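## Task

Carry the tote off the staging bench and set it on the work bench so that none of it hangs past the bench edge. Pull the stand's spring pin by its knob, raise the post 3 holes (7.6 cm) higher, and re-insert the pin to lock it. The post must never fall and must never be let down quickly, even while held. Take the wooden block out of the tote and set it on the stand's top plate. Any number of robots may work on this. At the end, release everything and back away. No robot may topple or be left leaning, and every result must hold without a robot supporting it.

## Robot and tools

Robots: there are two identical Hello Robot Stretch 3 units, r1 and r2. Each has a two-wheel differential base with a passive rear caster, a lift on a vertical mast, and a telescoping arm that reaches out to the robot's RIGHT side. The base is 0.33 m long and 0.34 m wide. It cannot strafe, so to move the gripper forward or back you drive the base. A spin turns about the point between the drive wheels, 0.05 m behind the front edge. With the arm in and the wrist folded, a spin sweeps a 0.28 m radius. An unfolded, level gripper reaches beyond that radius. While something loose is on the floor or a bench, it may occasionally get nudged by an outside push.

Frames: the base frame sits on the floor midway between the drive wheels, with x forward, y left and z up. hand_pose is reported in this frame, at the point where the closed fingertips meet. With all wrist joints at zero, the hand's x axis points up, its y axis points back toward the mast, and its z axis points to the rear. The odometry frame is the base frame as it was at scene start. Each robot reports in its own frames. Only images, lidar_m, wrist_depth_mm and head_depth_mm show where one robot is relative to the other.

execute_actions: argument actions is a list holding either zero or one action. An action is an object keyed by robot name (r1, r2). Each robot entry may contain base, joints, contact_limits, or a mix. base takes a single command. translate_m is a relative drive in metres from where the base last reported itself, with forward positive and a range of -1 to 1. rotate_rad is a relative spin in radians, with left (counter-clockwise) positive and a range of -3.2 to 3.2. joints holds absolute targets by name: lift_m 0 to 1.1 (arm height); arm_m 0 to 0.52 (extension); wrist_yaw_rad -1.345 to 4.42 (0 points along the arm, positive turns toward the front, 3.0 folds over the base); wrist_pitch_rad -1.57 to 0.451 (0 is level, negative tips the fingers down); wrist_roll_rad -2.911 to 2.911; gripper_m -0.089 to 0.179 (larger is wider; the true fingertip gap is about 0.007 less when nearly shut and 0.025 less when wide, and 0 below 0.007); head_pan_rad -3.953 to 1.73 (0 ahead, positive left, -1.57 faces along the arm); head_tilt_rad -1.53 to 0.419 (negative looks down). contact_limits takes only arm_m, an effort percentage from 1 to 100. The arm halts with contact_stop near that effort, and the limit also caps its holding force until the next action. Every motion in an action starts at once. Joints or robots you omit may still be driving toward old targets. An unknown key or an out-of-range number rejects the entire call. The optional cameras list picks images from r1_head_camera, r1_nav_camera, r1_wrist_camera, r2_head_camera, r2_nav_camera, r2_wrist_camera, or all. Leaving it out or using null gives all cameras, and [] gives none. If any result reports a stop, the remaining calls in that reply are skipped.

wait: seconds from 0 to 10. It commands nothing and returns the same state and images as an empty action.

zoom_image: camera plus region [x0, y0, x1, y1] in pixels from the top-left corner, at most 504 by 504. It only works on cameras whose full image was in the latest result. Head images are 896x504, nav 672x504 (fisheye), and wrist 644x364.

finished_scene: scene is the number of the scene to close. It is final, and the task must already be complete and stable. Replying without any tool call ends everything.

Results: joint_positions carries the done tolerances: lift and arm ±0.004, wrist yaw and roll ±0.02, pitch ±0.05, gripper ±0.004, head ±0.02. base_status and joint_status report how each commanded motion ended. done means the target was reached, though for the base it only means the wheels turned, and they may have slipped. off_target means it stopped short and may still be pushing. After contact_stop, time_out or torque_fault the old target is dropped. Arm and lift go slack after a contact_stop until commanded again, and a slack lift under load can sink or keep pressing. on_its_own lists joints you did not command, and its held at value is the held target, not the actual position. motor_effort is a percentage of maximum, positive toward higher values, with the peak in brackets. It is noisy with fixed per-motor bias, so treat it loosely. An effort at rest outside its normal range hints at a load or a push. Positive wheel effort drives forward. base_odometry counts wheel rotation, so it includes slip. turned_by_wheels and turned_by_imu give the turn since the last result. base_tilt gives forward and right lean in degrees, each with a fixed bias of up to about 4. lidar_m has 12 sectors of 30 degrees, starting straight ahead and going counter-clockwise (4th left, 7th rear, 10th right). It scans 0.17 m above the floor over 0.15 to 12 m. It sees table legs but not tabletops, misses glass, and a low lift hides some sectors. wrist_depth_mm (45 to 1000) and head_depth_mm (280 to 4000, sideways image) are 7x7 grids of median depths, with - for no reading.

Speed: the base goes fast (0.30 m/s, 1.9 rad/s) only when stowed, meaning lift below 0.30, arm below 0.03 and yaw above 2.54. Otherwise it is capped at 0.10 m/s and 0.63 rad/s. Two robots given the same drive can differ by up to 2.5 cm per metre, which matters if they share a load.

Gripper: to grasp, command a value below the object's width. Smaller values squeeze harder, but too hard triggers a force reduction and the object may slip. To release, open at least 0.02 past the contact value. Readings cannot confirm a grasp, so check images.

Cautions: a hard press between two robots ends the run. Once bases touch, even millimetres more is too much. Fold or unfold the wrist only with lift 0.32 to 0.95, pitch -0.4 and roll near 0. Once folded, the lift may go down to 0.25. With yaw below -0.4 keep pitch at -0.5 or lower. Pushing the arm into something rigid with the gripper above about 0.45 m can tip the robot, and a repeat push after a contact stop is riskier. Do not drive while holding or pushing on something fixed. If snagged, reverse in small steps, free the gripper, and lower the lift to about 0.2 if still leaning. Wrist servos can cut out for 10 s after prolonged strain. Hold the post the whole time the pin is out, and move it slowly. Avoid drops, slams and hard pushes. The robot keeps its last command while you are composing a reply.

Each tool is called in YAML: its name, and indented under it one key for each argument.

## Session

execute_actions:
  actions: []
  cameras: ["r1_nav_camera","r2_nav_camera"]

Scene clock: 0.00 s.
r1.base_odometry: x=+0.000 y=+0.000 heading=+0.000 (m, m, rad; r1's odometry frame)
r1.turned_by_wheels: +0.000 (rad since the last result)
r1.turned_by_imu: +0.000 (rad since the last result)
r1.base_tilt: forward=-0.9 right=-0.4 (deg)
r1.lidar_m: 1.23 1.39 2.28 2.22 1.03 1.59 3.54 1.36 2.64 2.71 1.43 1.23
r1.head_depth_mm: 1116 1124 1135 1131 1137 1142 1144 / 1144 1144 1149 1157 1156 1164 1162 / 1166 1168 1168 1182 1179 1184 1191 / 1185 1191 1196 1206 1206 1209 1215 / 1212 1217 1223 1226 1225 1237 1236 / 1238 1242 1244 1249 1252 1260 1261 / 1259 1268 1273 1277 1280 1284 1292
r1.base_status: not commanded
r1.joint_positions: lift_m=+0.424 arm_m=+0.002 wrist_yaw_rad=+2.827 wrist_pitch_rad=-0.544 wrist_roll_rad=-0.016 gripper_m=+0.037 head_pan_rad=-0.012 head_tilt_rad=+0.002
r1.joint_status: not commanded
r1.motor_effort: left_wheel=+0 right_wheel=-1 lift_m=+27 arm_m=+0 wrist_yaw_rad=+0 wrist_pitch_rad=+5 wrist_roll_rad=+0 gripper_m=-1 head_pan_rad=+1 head_tilt_rad=+3 (%)
r1.hand_pose: x=+0.0427 y=+0.0498 z=+0.4100 quat_wxyz=(+0.294, +0.697, +0.083, +0.649) (m; r1's base frame)
r1.wrist_depth_mm: - - - - - - - / - - - - - - - / - - - - 952 907 866 / 937 916 877 836 794 773 739 / 794 - 752 717 704 656 636 / 687 659 655 618 - 588 565 / 610 581 - 555 535 515 508
r2.base_odometry: x=+0.000 y=+0.000 heading=+0.000 (m, m, rad; r2's odometry frame)
r2.turned_by_wheels: +0.000 (rad since the last result)
r2.turned_by_imu: +0.000 (rad since the last result)
r2.base_tilt: forward=+0.6 right=+0.6 (deg)
r2.lidar_m: 2.12 1.97 2.37 0.91 1.02 1.65 2.61 1.37 1.13 1.13 1.26 2.01
r2.head_depth_mm: 2395 - - - - 2834 2008 / 2379 3968 - - - 2897 2023 / 2325 3918 - - - 2921 2062 / 2277 3767 - - - 2976 2067 / 2245 3354 - - - 3010 2115 / 2223 3251 - - 2546 2731 1973 / 2172 3171 - - 2394 3141 2169
r2.base_status: not commanded
r2.joint_positions: lift_m=+0.487 arm_m=+0.002 wrist_yaw_rad=+3.002 wrist_pitch_rad=-0.312 wrist_roll_rad=-0.016 gripper_m=+0.037 head_pan_rad=+0.009 head_tilt_rad=-0.011
r2.joint_status: not commanded
r2.motor_effort: left_wheel=+0 right_wheel=+0 lift_m=+27 arm_m=+0 wrist_yaw_rad=+1 wrist_pitch_rad=+7 wrist_roll_rad=+0 gripper_m=+0 head_pan_rad=+1 head_tilt_rad=+1 (%)
r2.hand_pose: x=+0.0117 y=+0.0868 z=+0.5243 quat_wxyz=(+0.158, +0.699, +0.062, +0.695) (m; r2's base frame)
r2.wrist_depth_mm: - - - - - - - / - - - - - - - / - - - - - - - / - - - - - - - / 995 - - - - - - / 797 843 - 835 863 853 858 / 691 694 730 720 716 726 731
pictures: r1_nav_camera (sideways: a quarter turn counterclockwise sets it upright), r2_nav_camera (sideways: a quarter turn counterclockwise sets it upright)
Images, in order (width x height): r1_nav_camera 672x504, r2_nav_camera 672x504.

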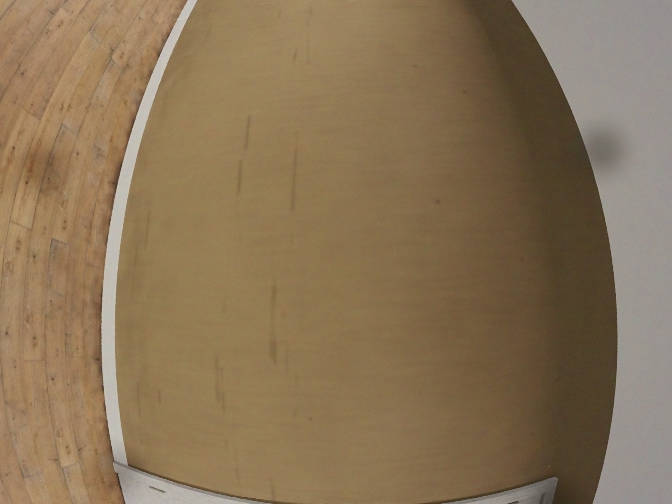

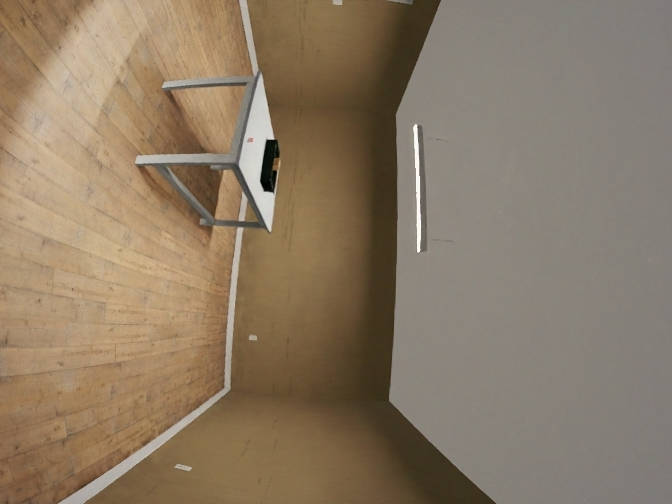

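execute_actions:
  actions:
    - {"r1":{"joints":{"head_pan_rad":-3.1,"head_tilt_rad":-0.3}},"r2":{"joints":{"head_pan_rad":1.7,"head_tilt_rad":-0.3}}}
  cameras: ["r1_nav_camera","r2_nav_camera"]

execute_actions:
  actions:
    - {"r1":{"joints":{"head_pan_rad":1.7}},"r2":{"joints":{"head_pan_rad":-3.1}}}
  cameras: ["r1_nav_camera","r2_nav_camera"]

Scene clock: 2.00 s.
r1.base_odometry: x=+0.000 y=+0.000 heading=+0.000 (m, m, rad; r1's odometry frame)
r1.turned_by_wheels: +0.000 (rad since the last result)
r1.turned_by_imu: +0.000 (rad since the last result)
r1.base_tilt: forward=-0.9 right=-0.4 (deg)
r1.lidar_m: 1.23 1.38 2.27 2.22 1.03 1.59 3.55 1.36 2.65 2.70 1.43 1.23
r1.head_depth_mm: 2993 3150 3286 3479 2686 1944 1521 / 3039 3192 3420 3587 2645 1927 1517 / 3131 3272 3488 3630 2643 1925 1509 / 3208 3406 3630 3714 2656 1932 1509 / 3298 3493 3685 3879 2611 1909 1505 / 3374 3599 3702 3944 2613 1901 1492 / 3409 3691 3880 - 2572 1895 1494
r1.base_status: not commanded
r1.joint_positions: lift_m=+0.424 arm_m=+0.002 wrist_yaw_rad=+2.827 wrist_pitch_rad=-0.544 wrist_roll_rad=-0.016 gripper_m=+0.037 head_pan_rad=-3.093 head_tilt_rad=-0.296
r1.joint_status: all done
r1.motor_effort: left_wheel=+0(0) right_wheel=+0(1) lift_m=+27(27) arm_m=+0(0) wrist_yaw_rad=+0(0) wrist_pitch_rad=+4(4) wrist_roll_rad=+0(0) gripper_m=+0(0) head_pan_rad=-3(45) head_tilt_rad=-2(27) (%)
r1.hand_pose: x=+0.0427 y=+0.0498 z=+0.4100 quat_wxyz=(+0.294, +0.697, +0.083, +0.649) (m; r1's base frame)
r1.wrist_depth_mm: - - - - - - - / - - - - - - - / - - - - 937 915 866 / 917 911 869 825 796 759 744 / 816 - 743 723 698 661 642 / 684 652 647 616 - 588 563 / 603 585 - 553 529 521 504
r2.base_odometry: x=+0.000 y=+0.000 heading=+0.000 (m, m, rad; r2's odometry frame)
r2.turned_by_wheels: +0.000 (rad since the last result)
r2.turned_by_imu: +0.000 (rad since the last result)
r2.base_tilt: forward=+0.5 right=+0.6 (deg)
r2.lidar_m: 2.12 1.97 2.36 0.91 1.03 1.65 2.62 1.36 1.13 1.13 1.25 2.01
r2.head_depth_mm: 3043 3270 3447 1557 1013 1676 1398 / 3141 3331 3602 1491 1061 1826 1466 / 3275 3474 3724 1524 1075 1856 1398 / 3332 3553 3872 1559 1146 1881 1407 / 3431 3705 3949 1610 1183 1916 1423 / 3556 3839 - 1654 1208 1958 1413 / 3715 3917 - 1811 - - -
r2.base_status: not commanded
r2.joint_positions: lift_m=+0.487 arm_m=+0.002 wrist_yaw_rad=+3.002 wrist_pitch_rad=-0.312 wrist_roll_rad=-0.016 gripper_m=+0.037 head_pan_rad=+1.693 head_tilt_rad=-0.296
r2.joint_status: all done
r2.motor_effort: left_wheel=+0(0) right_wheel=+1(0) lift_m=+27(26) arm_m=+0(0) wrist_yaw_rad=+1(1) wrist_pitch_rad=+7(7) wrist_roll_rad=+0(0) gripper_m=-1(0) head_pan_rad=+4(35) head_tilt_rad=-3(26) (%)
r2.hand_pose: x=+0.0117 y=+0.0868 z=+0.5243 quat_wxyz=(+0.158, +0.699, +0.062, +0.695) (m; r2's base frame)
r2.wrist_depth_mm: - - - - - - - / - - - - - - - / - - - - - - - / - - - - - - - / - - - - - - - / 822 832 - 823 891 834 842 / 702 724 710 718 709 726 723
pictures: r1_nav_camera (sideways: a quarter turn counterclockwise sets it upright), r2_nav_camera (sideways: a quarter turn counterclockwise sets it upright)
Images, in order (width x height): r1_nav_camera 672x504, r2_nav_camera 672x504.

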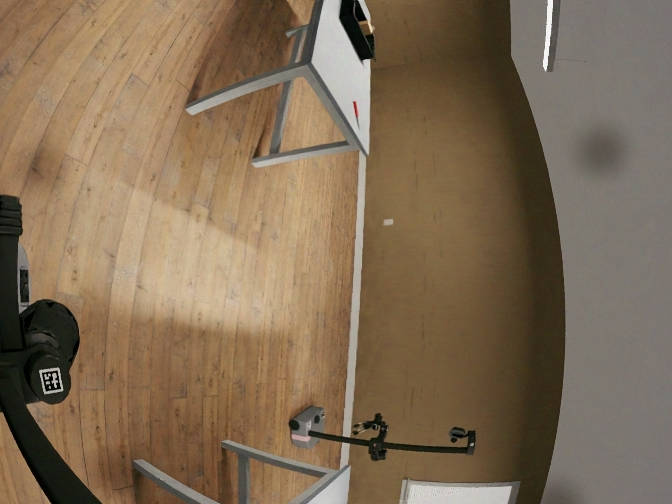

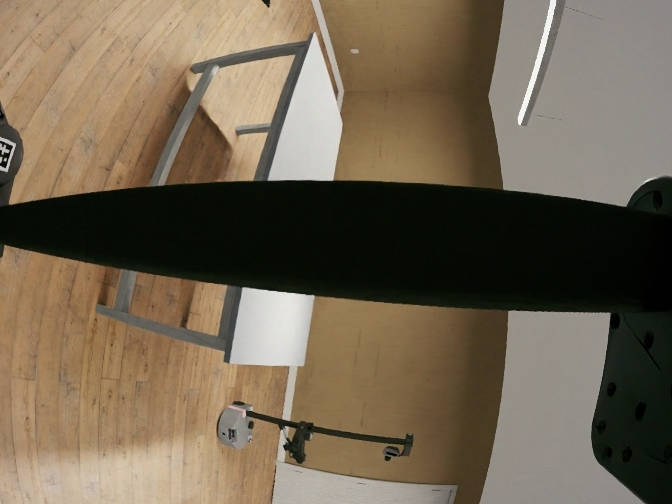

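Scene clock: 4.50 s.
r1.base_odometry: x=+0.000 y=+0.000 heading=+0.000 (m, m, rad; r1's odometry frame)
r1.turned_by_wheels: +0.000 (rad since the last result)
r1.turned_by_imu: +0.001 (rad since the last result)
r1.base_tilt: forward=-0.8 right=-0.4 (deg)
r1.lidar_m: 1.23 1.39 2.28 2.22 1.03 1.59 3.52 1.36 2.65 2.71 1.43 1.23
r1.head_depth_mm: 3908 - - - 2677 1934 1509 / - - - - 2667 1925 1519 / - - - - 2650 1925 1515 / - - - - 2635 1920 1505 / - - - 2298 2496 1911 1508 / - - - 1883 2604 1895 1494 / - - - 1703 2463 1890 -
r1.base_status: not commanded
r1.joint_positions: lift_m=+0.424 arm_m=+0.002 wrist_yaw_rad=+2.827 wrist_pitch_rad=-0.544 wrist_roll_rad=-0.016 gripper_m=+0.037 head_pan_rad=+1.693 head_tilt_rad=-0.297
r1.joint_status: all done
r1.motor_effort: left_wheel=+0(0) right_wheel=+0(0) lift_m=+27(27) arm_m=+0(0) wrist_yaw_rad=+1(1) wrist_pitch_rad=+5(5) wrist_roll_rad=+0(1) gripper_m=+0(0) head_pan_rad=+2(45) head_tilt_rad=-2(2) (%)
r1.hand_pose: x=+0.0427 y=+0.0498 z=+0.4100 quat_wxyz=(+0.294, +0.697, +0.083, +0.649) (m; r1's base frame)
r1.wrist_depth_mm: - - - - - - - / - - - - - - - / - - - - 973 925 866 / 949 911 872 849 791 775 736 / 799 - 748 716 696 671 639 / 679 657 651 617 - 587 564 / 602 581 - 557 534 523 506
r2.base_odometry: x=+0.000 y=+0.000 heading=+0.000 (m, m, rad; r2's odometry frame)
r2.turned_by_wheels: +0.000 (rad since the last result)
r2.turned_by_imu: +0.000 (rad since the last result)
r2.base_tilt: forward=+0.5 right=+0.5 (deg)
r2.lidar_m: 2.12 1.97 2.37 0.91 1.02 1.65 2.62 1.37 1.13 1.13 1.26 2.01
r2.head_depth_mm: 3409 3628 3891 3496 2348 1802 1451 / 3490 3732 3934 3562 2407 1814 1465 / 3526 3788 - 3648 2444 1861 1479 / 3620 3900 - 3711 2494 1876 1489 / 3206 3157 3211 3180 2574 1893 1501 / 2472 2470 2482 2506 2383 1910 1519 / 1997 2004 2005 2021 2034 1892 1543
r2.base_status: not commanded
r2.joint_positions: lift_m=+0.487 arm_m=+0.002 wrist_yaw_rad=+3.002 wrist_pitch_rad=-0.312 wrist_roll_rad=-0.016 gripper_m=+0.037 head_pan_rad=-3.093 head_tilt_rad=-0.297
r2.joint_status: all done
r2.motor_effort: left_wheel=+0(0) right_wheel=+1(0) lift_m=+26(26) arm_m=+0(0) wrist_yaw_rad=+1(1) wrist_pitch_rad=+8(7) wrist_roll_rad=+1(0) gripper_m=+0(1) head_pan_rad=-2(34) head_tilt_rad=-3(2) (%)
r2.hand_pose: x=+0.0117 y=+0.0868 z=+0.5243 quat_wxyz=(+0.158, +0.699, +0.062, +0.695) (m; r2's base frame)
r2.wrist_depth_mm: - - - - - - - / - - - - - - - / - - - - - - - / - - - - - - - / - 986 - - - - - / 833 834 - 851 878 844 857 / 711 688 716 719 723 723 722
pictures: r1_nav_camera (sideways: a quarter turn counterclockwise sets it upright), r2_nav_camera (sideways: a quarter turn counterclockwise sets it upright)
Images, in order (width x height): r1_nav_camera 672x504, r2_nav_camera 672x504.

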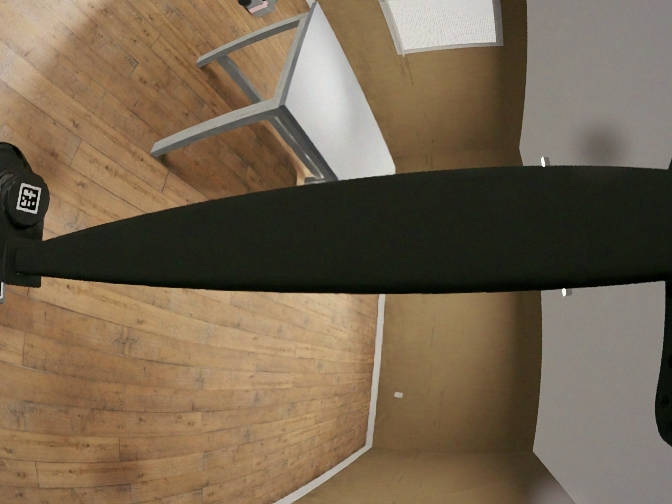

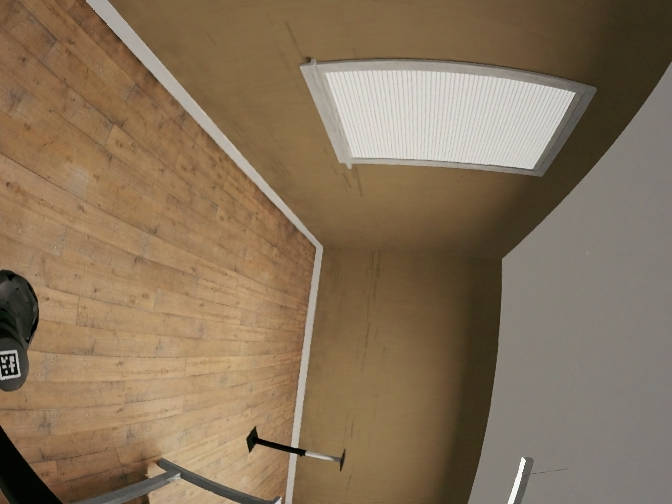

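execute_actions:
  actions:
    - {"r1":{"base":{"rotate_rad":1.6},"joints":{"head_pan_rad":0,"lift_m":0.28,"wrist_yaw_rad":3.0}},"r2":{"base":{"translate_m":1.0},"joints":{"head_pan_rad":-1.57,"head_tilt_rad":-0.6,"lift_m":0.28}}}
  cameras: ["r1_nav_camera"]

execute_actions:
  actions:
    - {"r1":{"base":{"translate_m":1.0}},"r2":{"base":{"translate_m":0.35}}}
  cameras: []

execute_actions:
  actions:
    - {"r1":{"base":{"translate_m":1.0}},"r2":{"base":{"rotate_rad":1.6}}}
  cameras: ["r1_nav_camera","r2_nav_camera"]

Scene clock: 11.03 s.
r1.base_odometry: x=+0.000 y=+0.000 heading=+1.600 (m, m, rad; r1's odometry frame)
r1.turned_by_wheels: +1.600 (rad since the last result)
r1.turned_by_imu: +1.575 (rad since the last result)
r1.base_tilt: forward=-1.1 right=-0.4 (deg)
r1.lidar_m: 2.22 1.03 1.58 2.10 1.36 2.64 2.64 1.42 1.23 1.23 1.40 2.33
r1.head_depth_mm: 3955 - - - 2671 1930 1520 / - - - - 2671 1920 1520 / - - - - 2646 1915 1502 / - - - - 2621 1916 1494 / - - - 3842 2479 1897 1490 / - - - 2276 2581 1904 1500 / - - - 1835 2574 1885 1479
r1.base_status: done
r1.joint_positions: lift_m=+0.280 arm_m=+0.002 wrist_yaw_rad=+2.998 wrist_pitch_rad=-0.545 wrist_roll_rad=-0.016 gripper_m=+0.037 head_pan_rad=+0.007 head_tilt_rad=-0.297
r1.joint_status: all done
r1.motor_effort: left_wheel=+0(7) right_wheel=+1(9) lift_m=+22(21) arm_m=+1(0) wrist_yaw_rad=+3(5) wrist_pitch_rad=+5(5) wrist_roll_rad=+0(0) gripper_m=+0(1) head_pan_rad=-3(45) head_tilt_rad=-1(2) (%)
r1.hand_pose: x=+0.0084 y=+0.0577 z=+0.2656 quat_wxyz=(+0.238, +0.687, +0.143, +0.671) (m; r1's base frame)
r1.wrist_depth_mm: - - - - - - 946 / - - - 925 873 816 770 / 874 843 771 743 698 674 639 / 706 673 630 611 585 560 543 / 592 565 - 549 521 484 473 / 508 506 - - - 430 416 / 453 - - - 392 382 369
r2.base_odometry: x=+1.000 y=+0.000 heading=+0.000 (m, m, rad; r2's odometry frame)
r2.turned_by_wheels: +0.000 (rad since the last result)
r2.turned_by_imu: -0.001 (rad since the last result)
r2.base_tilt: forward=+0.5 right=+0.6 (deg)
r2.lidar_m: 1.69 1.05 1.56 2.11 1.23 1.31 3.07 1.59 1.32 1.31 1.47 2.35
r2.head_depth_mm: 1082 1204 1360 1550 1666 1394 1194 / 1097 1221 1387 1581 1680 1409 1213 / 1116 1246 1396 1611 1693 1420 1221 / 1132 1263 1433 1646 1707 1429 1235 / 1150 1293 1460 1684 1734 1458 1243 / 1170 1309 1489 1723 1764 1465 1252 / 1183 1323 1519 1772 1791 1475 1264
r2.base_status: done
r2.joint_positions: lift_m=+0.280 arm_m=+0.002 wrist_yaw_rad=+3.002 wrist_pitch_rad=-0.314 wrist_roll_rad=-0.016 gripper_m=+0.037 head_pan_rad=-1.577 head_tilt_rad=-0.592
r2.joint_status: all done
r2.motor_effort: left_wheel=+1(8) right_wheel=+0(7) lift_m=+24(23) arm_m=+0(0) wrist_yaw_rad=+1(1) wrist_pitch_rad=+8(8) wrist_roll_rad=+1(1) gripper_m=+0(0) head_pan_rad=+3(34) head_tilt_rad=-5(32) (%)
r2.hand_pose: x=+0.0117 y=+0.0867 z=+0.3169 quat_wxyz=(+0.159, +0.698, +0.063, +0.695) (m; r2's base frame)
r2.wrist_depth_mm: - - - - - - - / - - - - - - - / - - - - - - - / 881 853 892 866 879 879 902 / 680 676 - 687 720 687 696 / 546 548 - 558 577 580 563 / 466 490 - - 468 469 482
pictures: r1_nav_camera (sideways: a quarter turn counterclockwise sets it upright)
Images, in order (width x height): r1_nav_camera 672x504.

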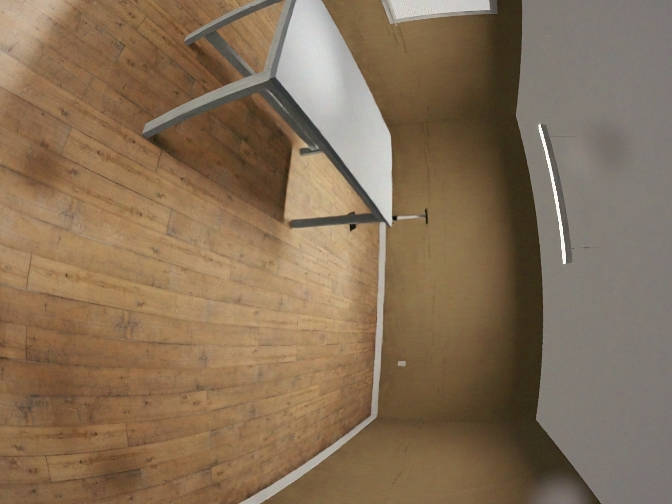

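Scene clock: 16.13 s.
r1.base_odometry: x=-0.029 y=+1.000 heading=+1.600 (m, m, rad; r1's odometry frame)
r1.turned_by_wheels: +0.000 (rad since the last result)
r1.turned_by_imu: +0.003 (rad since the last result)
r1.base_tilt: forward=-0.9 right=-0.5 (deg)
r1.lidar_m: 1.25 1.25 1.23 0.65 0.66 2.14 3.10 1.72 1.46 1.45 1.66 2.77
r1.head_depth_mm: 3100 3285 3430 3656 2670 1937 1516 / 3161 3360 3520 3696 2677 1930 1520 / 3255 3418 3581 3760 2646 1930 1507 / 3287 3493 3703 3838 2629 1920 1503 / 3380 3526 3759 3946 2606 1902 1501 / 3447 3651 3923 3973 2451 1774 1475 / 3534 3774 - - 1196 1818 1488
r1.base_status: done
r1.joint_positions: lift_m=+0.280 arm_m=+0.002 wrist_yaw_rad=+2.998 wrist_pitch_rad=-0.545 wrist_roll_rad=-0.016 gripper_m=+0.037 head_pan_rad=+0.007 head_tilt_rad=-0.297
r1.joint_status: not commanded
r1.motor_effort: left_wheel=-1(5) right_wheel=+1(9) lift_m=+22(22) arm_m=+1(0) wrist_yaw_rad=+2(3) wrist_pitch_rad=+5(5) wrist_roll_rad=+0(0) gripper_m=+0(0) head_pan_rad=-3(3) head_tilt_rad=-2(2) (%)
r1.hand_pose: x=+0.0084 y=+0.0577 z=+0.2656 quat_wxyz=(+0.238, +0.687, +0.143, +0.671) (m; r1's base frame)
r1.wrist_depth_mm: - - - - - - 977 / - - 982 937 848 816 759 / 882 828 766 732 695 668 630 / 711 664 633 619 586 555 538 / 593 560 - 543 519 483 465 / 505 508 - - - 433 413 / 453 - - - 392 383 372
r2.base_odometry: x=+1.350 y=+0.000 heading=+0.000 (m, m, rad; r2's odometry frame)
r2.turned_by_wheels: +0.000 (rad since the last result)
r2.turned_by_imu: +0.000 (rad since the last result)
r2.base_tilt: forward=+0.4 right=+0.5 (deg)
r2.lidar_m: 1.53 0.81 0.78 3.39 3.81 1.49 3.23 1.67 1.39 1.38 1.54 2.47
r2.head_depth_mm: 1137 1268 1421 1633 1661 1397 1199 / 1153 1287 1454 1661 1677 1406 1213 / 1175 1310 1472 1695 1703 1426 1218 / 1195 1332 1507 1741 1705 1435 1230 / 1210 1354 1524 1778 1749 1447 1242 / 1234 1386 1563 1817 1759 1467 1254 / 1246 1405 1593 1858 1777 1472 1262
r2.base_status: done
r2.joint_positions: lift_m=+0.280 arm_m=+0.002 wrist_yaw_rad=+3.002 wrist_pitch_rad=-0.314 wrist_roll_rad=-0.016 gripper_m=+0.037 head_pan_rad=-1.577 head_tilt_rad=-0.592
r2.joint_status: not commanded
r2.motor_effort: left_wheel=+1(8) right_wheel=+0(6) lift_m=+24(24) arm_m=+0(0) wrist_yaw_rad=+1(1) wrist_pitch_rad=+8(8) wrist_roll_rad=+0(0) gripper_m=+0(0) head_pan_rad=+3(3) head_tilt_rad=-4(5) (%)
r2.hand_pose: x=+0.0117 y=+0.0867 z=+0.3169 quat_wxyz=(+0.159, +0.698, +0.063, +0.695) (m; r2's base frame)
r2.wrist_depth_mm: - - - - - - - / - - - - - - - / - - - - - - 744 / 867 863 883 859 883 868 899 / 674 679 - 671 738 682 705 / 550 542 - 569 591 562 564 / 464 479 - - 474 479 478
pictures: none
No camera images: the call's "cameras" was empty. Leave "cameras" out to get every camera's image.

Scene clock: 21.23 s.
r1.base_odometry: x=-0.058 y=+1.999 heading=+1.600 (m, m, rad; r1's odometry frame)
r1.turned_by_wheels: +0.000 (rad since the last result)
r1.turned_by_imu: +0.003 (rad since the last result)
r1.base_tilt: forward=-0.9 right=-0.6 (deg)
r1.lidar_m: 2.72 1.68 0.38 1.00 1.14 1.31 3.57 1.99 1.68 1.68 1.91 2.72
r1.head_depth_mm: 2279 2397 2534 2660 2671 1933 1519 / 2325 2437 2574 2749 2641 1929 1515 / 2369 2512 2651 2829 2652 1915 1505 / 2427 2562 2705 2906 2617 1924 1504 / 2474 2625 2792 2974 2604 1903 1500 / 2541 2692 2855 3058 2582 1887 1504 / 2593 2759 2922 3112 2451 1857 1480
r1.base_status: done
r1.joint_positions: lift_m=+0.280 arm_m=+0.002 wrist_yaw_rad=+2.998 wrist_pitch_rad=-0.545 wrist_roll_rad=-0.016 gripper_m=+0.037 head_pan_rad=+0.007 head_tilt_rad=-0.297
r1.joint_status: not commanded
r1.motor_effort: left_wheel=-1(7) right_wheel=+2(9) lift_m=+22(22) arm_m=-1(0) wrist_yaw_rad=+2(3) wrist_pitch_rad=+5(5) wrist_roll_rad=+0(0) gripper_m=-1(0) head_pan_rad=-3(4) head_tilt_rad=-2(2) (%)
r1.hand_pose: x=+0.0083 y=+0.0577 z=+0.2656 quat_wxyz=(+0.238, +0.687, +0.143, +0.671) (m; r1's base frame)
r1.wrist_depth_mm: - - - - - 394 995 / - - 998 922 865 741 772 / 889 827 771 741 689 631 634 / 705 671 633 613 567 552 535 / 593 562 - 545 518 486 471 / 505 512 - - - 429 415 / 458 - - - 392 383 370
r2.base_odometry: x=+1.350 y=+0.000 heading=+1.600 (m, m, rad; r2's odometry frame)
r2.turned_by_wheels: +1.600 (rad since the last result)
r2.turned_by_imu: +1.554 (rad since the last result)
r2.base_tilt: forward=+0.5 right=+0.6 (deg)
r2.lidar_m: 3.40 1.87 1.49 3.15 1.66 1.39 1.38 1.55 2.51 1.51 0.79 0.77
r2.head_depth_mm: 2912 3214 2666 2037 1669 1397 1201 / 2954 3269 2726 2087 1678 1411 1208 / 3026 3359 2790 2119 1700 1429 1225 / 3087 3445 2852 2138 1711 1440 1232 / 3071 3467 2761 2105 1740 1451 1242 / 3170 1853 2853 2210 1704 1468 1244 / 3182 1891 1376 2236 1789 1406 1264
r2.base_status: done
r2.joint_positions: lift_m=+0.280 arm_m=+0.002 wrist_yaw_rad=+3.002 wrist_pitch_rad=-0.314 wrist_roll_rad=-0.016 gripper_m=+0.037 head_pan_rad=-1.577 head_tilt_rad=-0.593
r2.joint_status: not commanded
r2.motor_effort: left_wheel=-2(7) right_wheel=+1(10) lift_m=+23(24) arm_m=+0(0) wrist_yaw_rad=+1(1) wrist_pitch_rad=+8(8) wrist_roll_rad=+0(1) gripper_m=+0(1) head_pan_rad=+3(2) head_tilt_rad=-4(5) (%)
r2.hand_pose: x=+0.0117 y=+0.0867 z=+0.3169 quat_wxyz=(+0.159, +0.698, +0.063, +0.695) (m; r2's base frame)
r2.wrist_depth_mm: - - - - - - - / - - - - - - - / - - - - - - - / 851 891 864 866 889 904 937 / 681 678 - 685 715 685 704 / 550 554 - 556 590 555 565 / 469 482 - - 470 480 479
pictures: r1_nav_camera (sideways: a quarter turn counterclockwise sets it upright), r2_nav_camera (sideways: a quarter turn counterclockwise sets it upright)
Images, in order (width x height): r1_nav_camera 672x504, r2_nav_camera 672x504.

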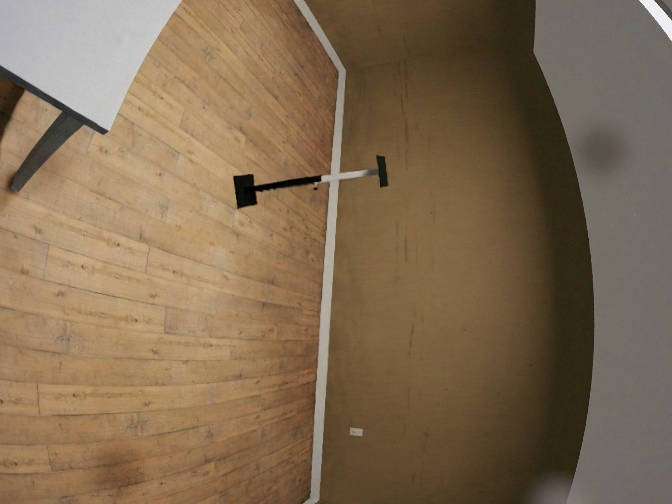

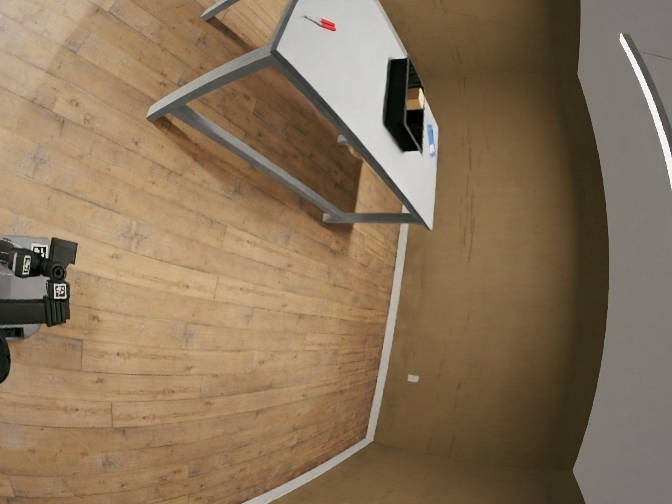

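execute_actions:
  actions:
    - {"r1":{"base":{"rotate_rad":-0.2}},"r2":{"base":{"translate_m":0.25}}}
  cameras: []

execute_actions:
  actions:
    - {"r1":{"base":{"translate_m":1.0}},"r2":{"base":{"rotate_rad":1.44}}}
  cameras: []

execute_actions:
  actions:
    - {"r1":{"base":{"translate_m":0.9}},"r2":{"base":{"translate_m":-1.0}}}
  cameras: []

execute_actions:
  actions:
    - {"r1":{"base":{"rotate_rad":-3.19},"joints":{"head_pan_rad":-1.57,"head_tilt_rad":-0.6}},"r2":{"base":{"translate_m":-0.15},"joints":{"lift_m":0.9,"wrist_pitch_rad":-0.4}}}
  cameras: ["r1_nav_camera","r2_nav_camera"]

Scene clock: 24.33 s.
r1.base_odometry: x=-0.058 y=+1.999 heading=+1.400 (m, m, rad; r1's odometry frame)
r1.turned_by_wheels: -0.200 (rad since the last result)
r1.turned_by_imu: -0.196 (rad since the last result)
r1.base_tilt: forward=-0.9 right=-0.4 (deg)
r1.lidar_m: 2.72 1.68 0.37 1.00 1.05 1.31 3.05 2.31 1.73 1.68 1.76 2.47
r1.head_depth_mm: 2341 2475 2621 2786 2672 1936 1523 / 2350 2488 2664 2793 2637 1922 1516 / 2353 2452 2631 2799 2649 1919 1511 / 2357 2491 2647 2822 2628 1920 1496 / 2368 2483 2661 2817 2599 1908 1498 / 2365 2498 2651 2853 2596 1877 1482 / 2384 2519 2672 2849 2591 1891 1484
r1.base_status: done
r1.joint_positions: lift_m=+0.280 arm_m=+0.002 wrist_yaw_rad=+2.998 wrist_pitch_rad=-0.545 wrist_roll_rad=-0.016 gripper_m=+0.037 head_pan_rad=+0.007 head_tilt_rad=-0.297
r1.joint_status: not commanded
r1.motor_effort: left_wheel=+2(7) right_wheel=-2(9) lift_m=+22(22) arm_m=+0(1) wrist_yaw_rad=+4(2) wrist_pitch_rad=+5(5) wrist_roll_rad=+0(0) gripper_m=+0(0) head_pan_rad=-2(3) head_tilt_rad=-1(2) (%)
r1.hand_pose: x=+0.0083 y=+0.0577 z=+0.2656 quat_wxyz=(+0.238, +0.687, +0.143, +0.671) (m; r1's base frame)
r1.wrist_depth_mm: - - - - 442 - 985 / - - 997 939 485 811 766 / 885 829 773 735 627 667 638 / 700 672 638 602 567 556 539 / 595 563 - 554 520 485 469 / 507 514 - - - 435 416 / 458 - - - 393 382 374
r2.base_odometry: x=+1.343 y=+0.250 heading=+1.600 (m, m, rad; r2's odometry frame)
r2.turned_by_wheels: +0.000 (rad since the last result)
r2.turned_by_imu: +0.000 (rad since the last result)
r2.base_tilt: forward=+0.5 right=+0.5 (deg)
r2.lidar_m: 3.14 1.66 1.35 3.68 1.96 1.63 1.63 1.82 2.96 0.95 0.62 1.15
r2.head_depth_mm: 2923 3255 2668 2061 1663 1400 1199 / 2977 3291 2750 2093 1684 1411 1212 / 3054 3366 2812 2107 1700 1425 1220 / 3086 3356 2710 2083 1708 1434 1233 / 3137 1772 2523 2185 1649 1420 1238 / 3201 1830 1209 1980 1765 1433 1160 / 3267 1858 1191 919 802 902 1247
r2.base_status: done
r2.joint_positions: lift_m=+0.280 arm_m=+0.002 wrist_yaw_rad=+3.002 wrist_pitch_rad=-0.314 wrist_roll_rad=-0.016 gripper_m=+0.037 head_pan_rad=-1.577 head_tilt_rad=-0.593
r2.joint_status: not commanded
r2.motor_effort: left_wheel=-1(7) right_wheel=+1(8) lift_m=+24(24) arm_m=+0(0) wrist_yaw_rad=+1(1) wrist_pitch_rad=+8(8) wrist_roll_rad=+0(0) gripper_m=+0(0) head_pan_rad=+3(4) head_tilt_rad=-4(4) (%)
r2.hand_pose: x=+0.0117 y=+0.0867 z=+0.3169 quat_wxyz=(+0.159, +0.698, +0.063, +0.695) (m; r2's base frame)
r2.wrist_depth_mm: - - - - - - - / - - - - - - - / - - - - - - - / 874 854 880 899 887 936 914 / 660 670 - 669 701 697 711 / 539 544 - 560 588 561 565 / 458 477 - - 475 470 474
pictures: none
No camera images: the call's "cameras" was empty. Leave "cameras" out to get every camera's image.

Scene clock: 29.43 s.
r1.base_odometry: x=+0.112 y=+2.985 heading=+1.400 (m, m, rad; r1's odometry frame)
r1.turned_by_wheels: +0.000 (rad since the last result)
r1.turned_by_imu: +0.003 (rad since the last result)
r1.base_tilt: forward=-0.9 right=-0.4 (deg)
r1.lidar_m: 1.73 1.81 0.92 3.04 1.27 0.89 2.28 2.35 1.77 1.71 1.80 1.78
r1.head_depth_mm: 1468 1551 1640 1749 1866 1936 1519 / 1472 1559 1646 1762 1868 1938 1520 / 1475 1560 1654 1759 1888 1922 1514 / 1477 1574 1668 1767 1893 1882 1498 / 1482 1568 1665 1766 1901 1910 1500 / 1486 1574 1666 1778 1904 1897 1489 / 1488 1581 1671 1782 1899 1892 1497
r1.base_status: done
r1.joint_positions: lift_m=+0.280 arm_m=+0.002 wrist_yaw_rad=+2.998 wrist_pitch_rad=-0.545 wrist_roll_rad=-0.016 gripper_m=+0.037 head_pan_rad=+0.007 head_tilt_rad=-0.297
r1.joint_status: not commanded
r1.motor_effort: left_wheel=+1(8) right_wheel=-1(6) lift_m=+22(22) arm_m=+0(0) wrist_yaw_rad=+2(3) wrist_pitch_rad=+5(5) wrist_roll_rad=+0(0) gripper_m=+0(0) head_pan_rad=-4(3) head_tilt_rad=-2(2) (%)
r1.hand_pose: x=+0.0083 y=+0.0577 z=+0.2656 quat_wxyz=(+0.238, +0.687, +0.143, +0.671) (m; r1's base frame)
r1.wrist_depth_mm: - - - - - 999 981 / - - - 915 860 821 769 / 890 844 780 736 696 668 632 / 717 664 644 614 588 559 538 / 590 565 - 543 519 487 467 / 509 504 - - - 429 415 / 456 - - - 391 384 373
r2.base_odometry: x=+1.343 y=+0.250 heading=+3.040 (m, m, rad; r2's odometry frame)
r2.turned_by_wheels: +1.440 (rad since the last result)
r2.turned_by_imu: +1.399 (rad since the last result)
r2.base_tilt: forward=+0.5 right=+0.6 (deg)
r2.lidar_m: 2.02 2.20 1.68 1.63 1.71 2.45 1.38 0.62 1.15 3.13 3.35 1.35
r2.head_depth_mm: 2707 3033 2668 2054 1661 1389 1197 / 2718 3049 2786 2068 1680 1410 1212 / 2741 3055 2777 2107 1687 1427 1218 / 2780 3069 2808 2147 1723 1434 1228 / 2797 3086 2933 2180 1748 1450 1237 / 2745 3097 2957 2211 1759 1467 1251 / 2766 3101 3055 2250 1781 1481 1264
r2.base_status: done
r2.joint_positions: lift_m=+0.280 arm_m=+0.002 wrist_yaw_rad=+3.002 wrist_pitch_rad=-0.314 wrist_roll_rad=-0.016 gripper_m=+0.037 head_pan_rad=-1.577 head_tilt_rad=-0.593
r2.joint_status: not commanded
r2.motor_effort: left_wheel=-1(7) right_wheel=+1(10) lift_m=+24(24) arm_m=+0(0) wrist_yaw_rad=+1(1) wrist_pitch_rad=+8(8) wrist_roll_rad=+0(0) gripper_m=-1(0) head_pan_rad=+3(4) head_tilt_rad=-4(4) (%)
r2.hand_pose: x=+0.0117 y=+0.0867 z=+0.3169 quat_wxyz=(+0.159, +0.698, +0.063, +0.695) (m; r2's base frame)
r2.wrist_depth_mm: - - - - - - - / - - - - - - - / - - - - - - - / 845 863 883 876 881 898 891 / 670 691 - 670 705 690 685 / 547 554 - 549 586 555 566 / 466 480 - - 472 473 475
pictures: none
No camera images: the call's "cameras" was empty. Leave "cameras" out to get every camera's image.

Scene clock: 34.43 s.
r1.base_odometry: x=+0.265 y=+3.871 heading=+1.400 (m, m, rad; r1's odometry frame)
r1.turned_by_wheels: +0.000 (rad since the last result)
r1.turned_by_imu: +0.003 (rad since the last result)
r1.base_tilt: forward=-1.0 right=-0.4 (deg)
r1.lidar_m: 0.83 0.87 1.23 3.01 3.17 1.96 1.75 2.40 1.80 1.75 1.14 0.85
r1.head_depth_mm: 680 718 760 811 865 926 1002 / 681 722 764 813 870 933 1008 / 681 722 767 814 875 935 1011 / 685 724 769 817 877 942 1017 / 687 726 771 821 879 945 1022 / 689 730 773 823 882 949 1028 / 692 734 776 831 885 952 1030
r1.base_status: done
r1.joint_positions: lift_m=+0.280 arm_m=+0.002 wrist_yaw_rad=+2.998 wrist_pitch_rad=-0.545 wrist_roll_rad=-0.016 gripper_m=+0.037 head_pan_rad=+0.007 head_tilt_rad=-0.297
r1.joint_status: not commanded
r1.motor_effort: left_wheel=+1(9) right_wheel=-1(6) lift_m=+23(22) arm_m=+0(0) wrist_yaw_rad=+2(2) wrist_pitch_rad=+5(5) wrist_roll_rad=+0(0) gripper_m=+0(0) head_pan_rad=-2(3) head_tilt_rad=-1(2) (%)
r1.hand_pose: x=+0.0083 y=+0.0577 z=+0.2656 quat_wxyz=(+0.238, +0.687, +0.143, +0.671) (m; r1's base frame)
r1.wrist_depth_mm: - - - - - - 898 / - - 984 921 860 824 763 / 882 812 772 729 694 665 628 / 714 672 642 613 583 561 537 / 592 563 - 541 517 484 471 / 509 514 - - - 433 416 / 454 - - - 392 380 374
r2.base_odometry: x=+2.338 y=+0.148 heading=+3.040 (m, m, rad; r2's odometry frame)
r2.turned_by_wheels: +0.000 (rad since the last result)
r2.turned_by_imu: -0.001 (rad since the last result)
r2.base_tilt: forward=+0.6 right=+0.6 (deg)
r2.lidar_m: 2.32 2.27 1.72 1.68 1.77 2.52 2.48 0.50 0.38 0.37 0.39 0.55
r2.head_depth_mm: 2666 2964 965 790 658 572 1202 / 2698 3011 983 790 658 579 1214 / 2720 2985 1096 835 700 583 1219 / 2706 3037 2874 878 707 589 1225 / 2707 2981 2901 891 715 597 1242 / 2682 3039 2965 906 724 603 1246 / 2730 3050 3029 919 733 608 1259
r2.base_status: done
r2.joint_positions: lift_m=+0.280 arm_m=+0.002 wrist_yaw_rad=+3.002 wrist_pitch_rad=-0.314 wrist_roll_rad=-0.016 gripper_m=+0.037 head_pan_rad=-1.577 head_tilt_rad=-0.593
r2.joint_status: not commanded
r2.motor_effort: left_wheel=-1(8) right_wheel=+2(4) lift_m=+24(24) arm_m=+0(0) wrist_yaw_rad=+1(1) wrist_pitch_rad=+8(8) wrist_roll_rad=+0(1) gripper_m=+0(0) head_pan_rad=+2(1) head_tilt_rad=-4(4) (%)
r2.hand_pose: x=+0.0117 y=+0.0867 z=+0.3169 quat_wxyz=(+0.159, +0.698, +0.063, +0.695) (m; r2's base frame)
r2.wrist_depth_mm: - - - - - - - / - - - - - - - / - - - - - - - / 863 874 871 898 884 908 916 / 668 665 - 684 716 691 693 / 553 554 - 558 583 564 558 / 465 484 - - 472 478 472
pictures: none
No camera images: the call's "cameras" was empty. Leave "cameras" out to get every camera's image.

Scene clock: 40.90 s.
r1.base_odometry: x=+0.265 y=+3.871 heading=-1.790 (m, m, rad; r1's odometry frame)
r1.turned_by_wheels: -3.190 (rad since the last result)
r1.turned_by_imu: -3.132 (rad since the last result)
r1.base_tilt: forward=-0.9 right=-0.5 (deg)
r1.lidar_m: 1.75 2.43 1.81 1.75 1.16 0.86 0.83 0.87 1.20 3.01 0.88 1.96
r1.head_depth_mm: 2529 2692 2611 2263 1780 1468 1240 / 2590 2869 3023 2295 1775 1457 1231 / 2569 2863 3044 2261 1762 1451 1237 / 2590 2862 3025 2260 1752 1452 1227 / 2589 2881 3067 2240 1751 1441 1219 / 2589 2881 3060 2216 1734 1439 1218 / 2589 2868 3024 2205 1738 1342 1211
r1.base_status: done
r1.joint_positions: lift_m=+0.280 arm_m=+0.002 wrist_yaw_rad=+2.998 wrist_pitch_rad=-0.545 wrist_roll_rad=-0.016 gripper_m=+0.037 head_pan_rad=-1.563 head_tilt_rad=-0.593
r1.joint_status: all done
r1.motor_effort: left_wheel=+1(9) right_wheel=-1(9) lift_m=+22(23) arm_m=+0(0) wrist_yaw_rad=+3(3) wrist_pitch_rad=+5(5) wrist_roll_rad=+0(0) gripper_m=+0(0) head_pan_rad=-3(43) head_tilt_rad=-4(31) (%)
r1.hand_pose: x=+0.0083 y=+0.0577 z=+0.2656 quat_wxyz=(+0.238, +0.687, +0.143, +0.671) (m; r1's base frame)
r1.wrist_depth_mm: - - - - - - 959 / - - - 928 865 803 762 / 881 839 769 731 699 674 629 / 708 669 623 609 584 569 536 / 588 562 - 550 522 480 468 / 505 507 - - - 430 415 / 454 - - - 393 383 373
r2.base_odometry: x=+2.487 y=+0.133 heading=+3.040 (m, m, rad; r2's odometry frame)
r2.turned_by_wheels: +0.000 (rad since the last result)
r2.turned_by_imu: -0.001 (rad since the last result)
r2.base_tilt: forward=+0.5 right=+0.6 (deg)
r2.lidar_m: 2.47 2.27 1.73 1.69 1.78 2.39 2.32 0.49 0.37 0.36 0.38 0.54
r2.head_depth_mm: 2686 3005 1098 760 658 - - / 2677 3012 985 823 652 607 - / 2704 3031 985 791 660 612 - / 2707 3020 2802 818 666 619 - / 2673 2981 2887 890 713 611 - / 2710 2963 2955 905 723 602 1225 / 2705 3039 3012 921 732 607 1233
r2.base_status: done
r2.joint_positions: lift_m=+0.900 arm_m=+0.002 wrist_yaw_rad=+3.002 wrist_pitch_rad=-0.414 wrist_roll_rad=-0.016 gripper_m=+0.037 head_pan_rad=-1.577 head_tilt_rad=-0.593
r2.joint_status: all done
r2.motor_effort: left_wheel=+0(7) right_wheel=+1(5) lift_m=+29(32) arm_m=+0(0) wrist_yaw_rad=+1(1) wrist_pitch_rad=+7(7) wrist_roll_rad=+0(0) gripper_m=+0(1) head_pan_rad=+3(3) head_tilt_rad=-4(4) (%)
r2.hand_pose: x=+0.0101 y=+0.0754 z=+0.9134 quat_wxyz=(+0.193, +0.695, +0.099, +0.686) (m; r2's base frame)
r2.wrist_depth_mm: - - - - - - - / - - - - - - - / - - - - - - - / - - - - - - - / - - - - - - - / - - - - - - - / - - - - - - -
pictures: r1_nav_camera (sideways: a quarter turn counterclockwise sets it upright), r2_nav_camera (sideways: a quarter turn counterclockwise sets it upright)
Images, in order (width x height): r1_nav_camera 672x504, r2_nav_camera 672x504.

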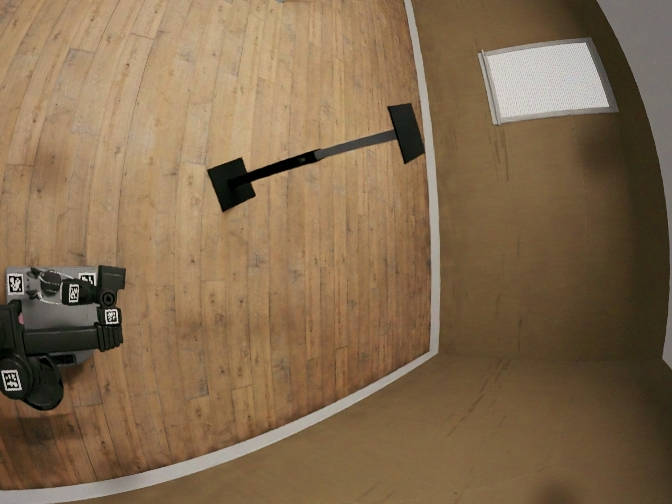

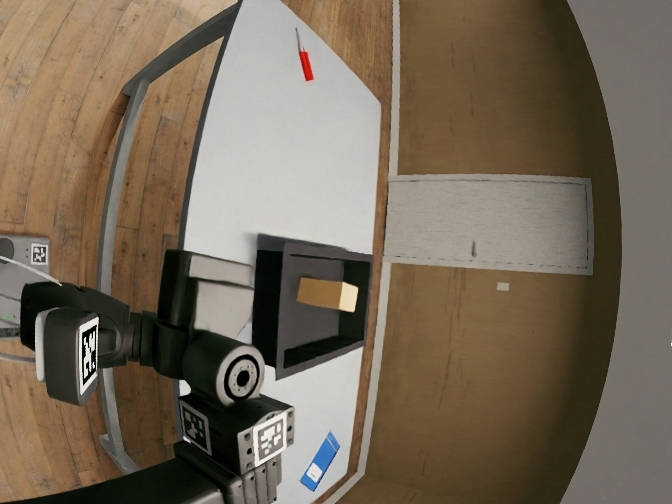

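execute_actions:
  actions:
    - {"r1":{"base":{"translate_m":0.3},"joints":{"lift_m":0.35,"wrist_pitch_rad":-0.4}},"r2":{"base":{"translate_m":-0.12},"joints":{"wrist_yaw_rad":0,"lift_m":0.95}}}
  cameras: []

execute_actions:
  actions:
    - {"r1":{"joints":{"wrist_yaw_rad":0}},"r2":{"joints":{"wrist_pitch_rad":-1.5,"wrist_roll_rad":1.57,"gripper_m":0.08,"lift_m":1.05,"arm_m":0.2}}}
  cameras: []

execute_actions:
  actions:
    - {"r1":{"joints":{"wrist_pitch_rad":0,"gripper_m":0.06,"arm_m":0.15}}}
  cameras: ["r1_wrist_camera","r2_wrist_camera","r2_head_camera"]

Scene clock: 45.33 s.
r1.base_odometry: x=+0.200 y=+3.579 heading=-1.790 (m, m, rad; r1's odometry frame)
r1.turned_by_wheels: +0.000 (rad since the last result)
r1.turned_by_imu: +0.002 (rad since the last result)
r1.base_tilt: forward=-0.8 right=-0.4 (deg)
r1.lidar_m: 1.46 2.43 1.79 1.74 1.57 1.17 1.13 1.18 1.64 0.78 3.17 1.70
r1.head_depth_mm: 2570 2814 3038 2284 1783 1461 1239 / 2576 2868 3043 2288 1772 1453 1235 / 2575 2869 3061 2276 1765 1446 1230 / 2600 2868 3074 2250 1765 1437 1227 / 2590 2882 3083 1990 1638 1356 1221 / 2598 2885 3060 2138 1741 1427 1223 / 2621 2888 3029 2203 1722 1428 1211
r1.base_status: done
r1.joint_positions: lift_m=+0.350 arm_m=+0.002 wrist_yaw_rad=+2.998 wrist_pitch_rad=-0.421 wrist_roll_rad=-0.016 gripper_m=+0.037 head_pan_rad=-1.563 head_tilt_rad=-0.593
r1.joint_status: all done
r1.motor_effort: left_wheel=+2(8) right_wheel=-2(8) lift_m=+32(33) arm_m=-1(0) wrist_yaw_rad=+3(2) wrist_pitch_rad=+6(7) wrist_roll_rad=+0(0) gripper_m=-1(0) head_pan_rad=-2(3) head_tilt_rad=-4(4) (%)
r1.hand_pose: x=+0.0107 y=+0.0749 z=+0.3618 quat_wxyz=(+0.196, +0.695, +0.100, +0.685) (m; r1's base frame)
r1.wrist_depth_mm: - - - - - - - / - - - - - - - / - - - - - 969 902 / - - 916 852 820 782 742 / 831 791 - 731 703 651 624 / 676 659 - 592 - 563 547 / 585 563 545 540 511 488 479
r2.base_odometry: x=+2.606 y=+0.121 heading=+3.040 (m, m, rad; r2's odometry frame)
r2.turned_by_wheels: +0.000 (rad since the last result)
r2.turned_by_imu: +0.000 (rad since the last result)
r2.base_tilt: forward=+0.5 right=+0.3 (deg)
r2.lidar_m: 2.59 2.29 1.74 1.69 1.79 2.26 2.21 0.48 0.36 0.36 0.37 0.53
r2.head_depth_mm: 2665 2972 1096 842 - - - / 2672 3007 1119 856 704 - - / 2684 3007 2817 810 - - - / 2711 3026 2838 842 670 589 1199 / 2671 2996 2872 800 675 595 1221 / 2698 2987 2965 839 675 602 1229 / 2672 3018 3008 917 731 609 1236
r2.base_status: done
r2.joint_positions: lift_m=+0.950 arm_m=+0.002 wrist_yaw_rad=+0.004 wrist_pitch_rad=-0.415 wrist_roll_rad=-0.016 gripper_m=+0.037 head_pan_rad=-1.577 head_tilt_rad=-0.593
r2.joint_status: all done
r2.motor_effort: left_wheel=-1(5) right_wheel=+1(2) lift_m=+29(30) arm_m=-1(0) wrist_yaw_rad=-4(4) wrist_pitch_rad=+7(7) wrist_roll_rad=+0(0) gripper_m=+0(1) head_pan_rad=+3(3) head_tilt_rad=-5(3) (%)
r2.hand_pose: x=-0.0207 y=-0.3721 z=+0.9632 quat_wxyz=(+0.698, +0.148, -0.686, -0.143) (m; r2's base frame)
r2.wrist_depth_mm: - - - - - - - / - - - - - - - / 697 721 514 681 745 747 741 / 541 521 500 539 574 568 582 / 447 424 368 359 484 458 465 / 379 378 383 381 400 388 382 / 326 332 332 332 332 337 336
pictures: none
No camera images: the call's "cameras" was empty. Leave "cameras" out to get every camera's image.

Scene clock: 48.03 s.
r1.base_odometry: x=+0.200 y=+3.579 heading=-1.790 (m, m, rad; r1's odometry frame)
r1.turned_by_wheels: +0.000 (rad since the last result)
r1.turned_by_imu: +0.001 (rad since the last result)
r1.base_tilt: forward=-1.0 right=-0.3 (deg)
r1.lidar_m: 1.45 2.43 1.80 1.74 1.57 1.16 1.13 1.18 1.64 0.78 3.16 1.71
r1.head_depth_mm: 2583 2848 3013 2280 1777 1465 1239 / 2585 2849 3037 2271 1780 1462 1239 / 2588 2869 3077 2263 1774 1449 1233 / 2603 2849 3057 2246 1762 1444 1229 / 2588 2870 3071 1987 1647 1361 1225 / 2594 2908 3051 2133 1748 1438 1216 / 2612 2881 3019 2207 1730 1430 1211
r1.base_status: not commanded
r1.joint_positions: lift_m=+0.350 arm_m=+0.002 wrist_yaw_rad=+0.003 wrist_pitch_rad=-0.421 wrist_roll_rad=-0.016 gripper_m=+0.037 head_pan_rad=-1.563 head_tilt_rad=-0.593
r1.joint_status: all done
r1.motor_effort: left_wheel=+1(1) right_wheel=-2(2) lift_m=+32(32) arm_m=+0(0) wrist_yaw_rad=-2(5) wrist_pitch_rad=+6(6) wrist_roll_rad=+0(0) gripper_m=+0(0) head_pan_rad=-3(3) head_tilt_rad=-4(4) (%)
r1.hand_pose: x=-0.0209 y=-0.3709 z=+0.3618 quat_wxyz=(+0.697, +0.150, -0.686, -0.146) (m; r1's base frame)
r1.wrist_depth_mm: - - - - - - - / - - - - - - - / - - - - - 969 917 / - 985 893 869 822 797 748 / 828 785 737 707 702 650 620 / 671 654 631 598 - 563 542 / 586 554 538 523 504 494 477
r2.base_odometry: x=+2.606 y=+0.121 heading=+3.040 (m, m, rad; r2's odometry frame)
r2.turned_by_wheels: +0.000 (rad since the last result)
r2.turned_by_imu: +0.000 (rad since the last result)
r2.base_tilt: forward=+0.6 right=+0.5 (deg)
r2.lidar_m: 2.58 2.29 1.74 1.69 1.78 2.25 2.21 0.48 0.36 0.36 0.37 0.53
r2.head_depth_mm: - - 1073 788 681 573 1174 / - - 1093 822 689 578 1184 / 2613 - - - 665 569 1195 / 2660 2997 3057 807 669 589 1204 / 2679 2996 2891 800 675 596 1215 / 2684 2991 2959 836 677 602 1225 / 2678 2992 3004 918 733 608 1235
r2.base_status: not commanded
r2.joint_positions: lift_m=+1.050 arm_m=+0.200 wrist_yaw_rad=+0.002 wrist_pitch_rad=-1.493 wrist_roll_rad=+1.565 gripper_m=+0.080 head_pan_rad=-1.577 head_tilt_rad=-0.593
r2.joint_status: all done
r2.motor_effort: left_wheel=-1(1) right_wheel=+2(2) lift_m=+29(31) arm_m=+5(6) wrist_yaw_rad=-2(3) wrist_pitch_rad=-3(7) wrist_roll_rad=+2(4) gripper_m=+0(82) head_pan_rad=+2(3) head_tilt_rad=-5(4) (%)
r2.hand_pose: x=-0.0216 y=-0.3401 z=+0.9312 quat_wxyz=(+0.003, +0.002, -0.734, -0.680) (m; r2's base frame)
r2.wrist_depth_mm: 321 321 310 307 - - - / 332 331 323 316 - - - / 251 335 335 327 - - - / 348 306 344 331 - - - / 356 333 349 348 - - - / 371 336 363 361 - - - / 378 372 371 367 - - -
pictures: none
No camera images: the call's "cameras" was empty. Leave "cameras" out to get every camera's image.

Scene clock: 50.37 s.
r1.base_odometry: x=+0.200 y=+3.579 heading=-1.790 (m, m, rad; r1's odometry frame)
r1.turned_by_wheels: +0.000 (rad since the last result)
r1.turned_by_imu: +0.001 (rad since the last result)
r1.base_tilt: forward=-0.9 right=-0.4 (deg)
r1.lidar_m: 1.46 2.42 1.80 1.74 1.57 1.17 1.13 1.18 1.64 0.78 3.16 1.70
r1.head_depth_mm: 2560 2849 3050 2279 1793 1464 1243 / 2578 2856 3040 2293 1787 1454 1233 / 2575 2863 3053 2261 1770 1451 1229 / 2598 2865 3068 2237 1761 1463 1282 / 2602 2875 3052 2000 1646 1363 1221 / 2593 2914 3043 2129 1735 1432 1220 / 2614 2926 3019 2194 1734 1426 1211
r1.base_status: not commanded
r1.joint_positions: lift_m=+0.350 arm_m=+0.150 wrist_yaw_rad=+0.002 wrist_pitch_rad=-0.024 wrist_roll_rad=-0.016 gripper_m=+0.060 head_pan_rad=-1.563 head_tilt_rad=-0.593
r1.joint_status: all done
r1.motor_effort: left_wheel=+2(1) right_wheel=-2(2) lift_m=+32(32) arm_m=+5(6) wrist_yaw_rad=-2(3) wrist_pitch_rad=+7(8) wrist_roll_rad=+1(0) gripper_m=+0(81) head_pan_rad=-5(3) head_tilt_rad=-4(4) (%)
r1.hand_pose: x=-0.0210 y=-0.5502 z=+0.4582 quat_wxyz=(+0.713, +0.009, -0.701, -0.008) (m; r1's base frame)
r1.wrist_depth_mm: - - - - - - - / - - - - - - - / - - - - - - - / - - - - - - - / - - - - - - - / - - - - - 989 898 / - 946 440 835 804 754 733
r2.base_odometry: x=+2.606 y=+0.121 heading=+3.040 (m, m, rad; r2's odometry frame)
r2.turned_by_wheels: +0.000 (rad since the last result)
r2.turned_by_imu: +0.000 (rad since the last result)
r2.base_tilt: forward=+0.5 right=+0.6 (deg)
r2.lidar_m: 2.58 2.28 1.73 1.70 1.78 2.26 2.20 0.48 0.36 0.36 0.37 0.53
r2.head_depth_mm: - - 1076 790 682 571 1173 / - - 1095 822 688 578 1187 / 2596 - - - 663 569 1193 / 2670 2991 3077 807 669 589 1210 / 2699 2998 2870 801 678 595 1219 / 2707 2980 2958 837 675 602 1225 / 2680 2999 3030 918 734 607 1238
r2.base_status: not commanded
r2.joint_positions: lift_m=+1.050 arm_m=+0.200 wrist_yaw_rad=+0.002 wrist_pitch_rad=-1.493 wrist_roll_rad=+1.565 gripper_m=+0.080 head_pan_rad=-1.577 head_tilt_rad=-0.593
r2.joint_status: not commanded
r2.motor_effort: left_wheel=-1(1) right_wheel=+1(1) lift_m=+29(29) arm_m=+6(6) wrist_yaw_rad=-2(2) wrist_pitch_rad=-3(3) wrist_roll_rad=+2(2) gripper_m=+0(0) head_pan_rad=+4(3) head_tilt_rad=-5(4) (%)
r2.hand_pose: x=-0.0216 y=-0.3401 z=+0.9312 quat_wxyz=(+0.003, +0.002, -0.734, -0.680) (m; r2's base frame)
r2.wrist_depth_mm: 323 320 315 308 - - 998 / 336 329 320 314 - - - / 253 332 331 326 - - - / 354 306 336 335 - - - / 361 333 351 349 - - - / 371 338 363 359 - - - / 380 374 373 369 - - -
pictures: r1_wrist_camera, r2_head_camera (sideways: a quarter turn clockwise sets it upright), r2_wrist_camera
Images, in order (width x height): r1_wrist_camera 644x364, r2_head_camera 896x504, r2_wrist_camera 644x364.

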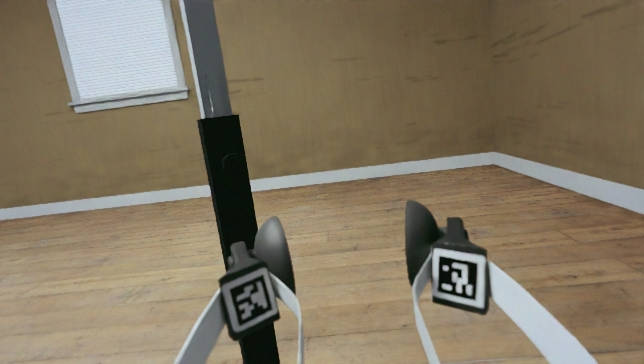

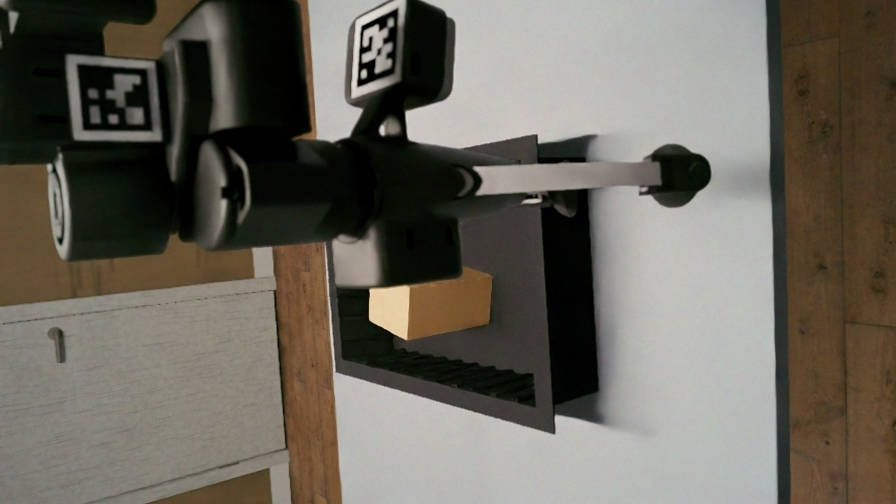

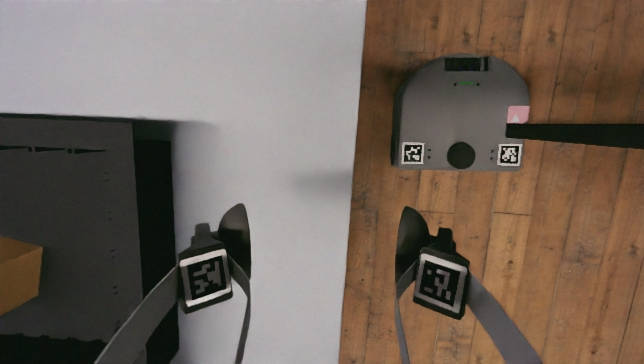

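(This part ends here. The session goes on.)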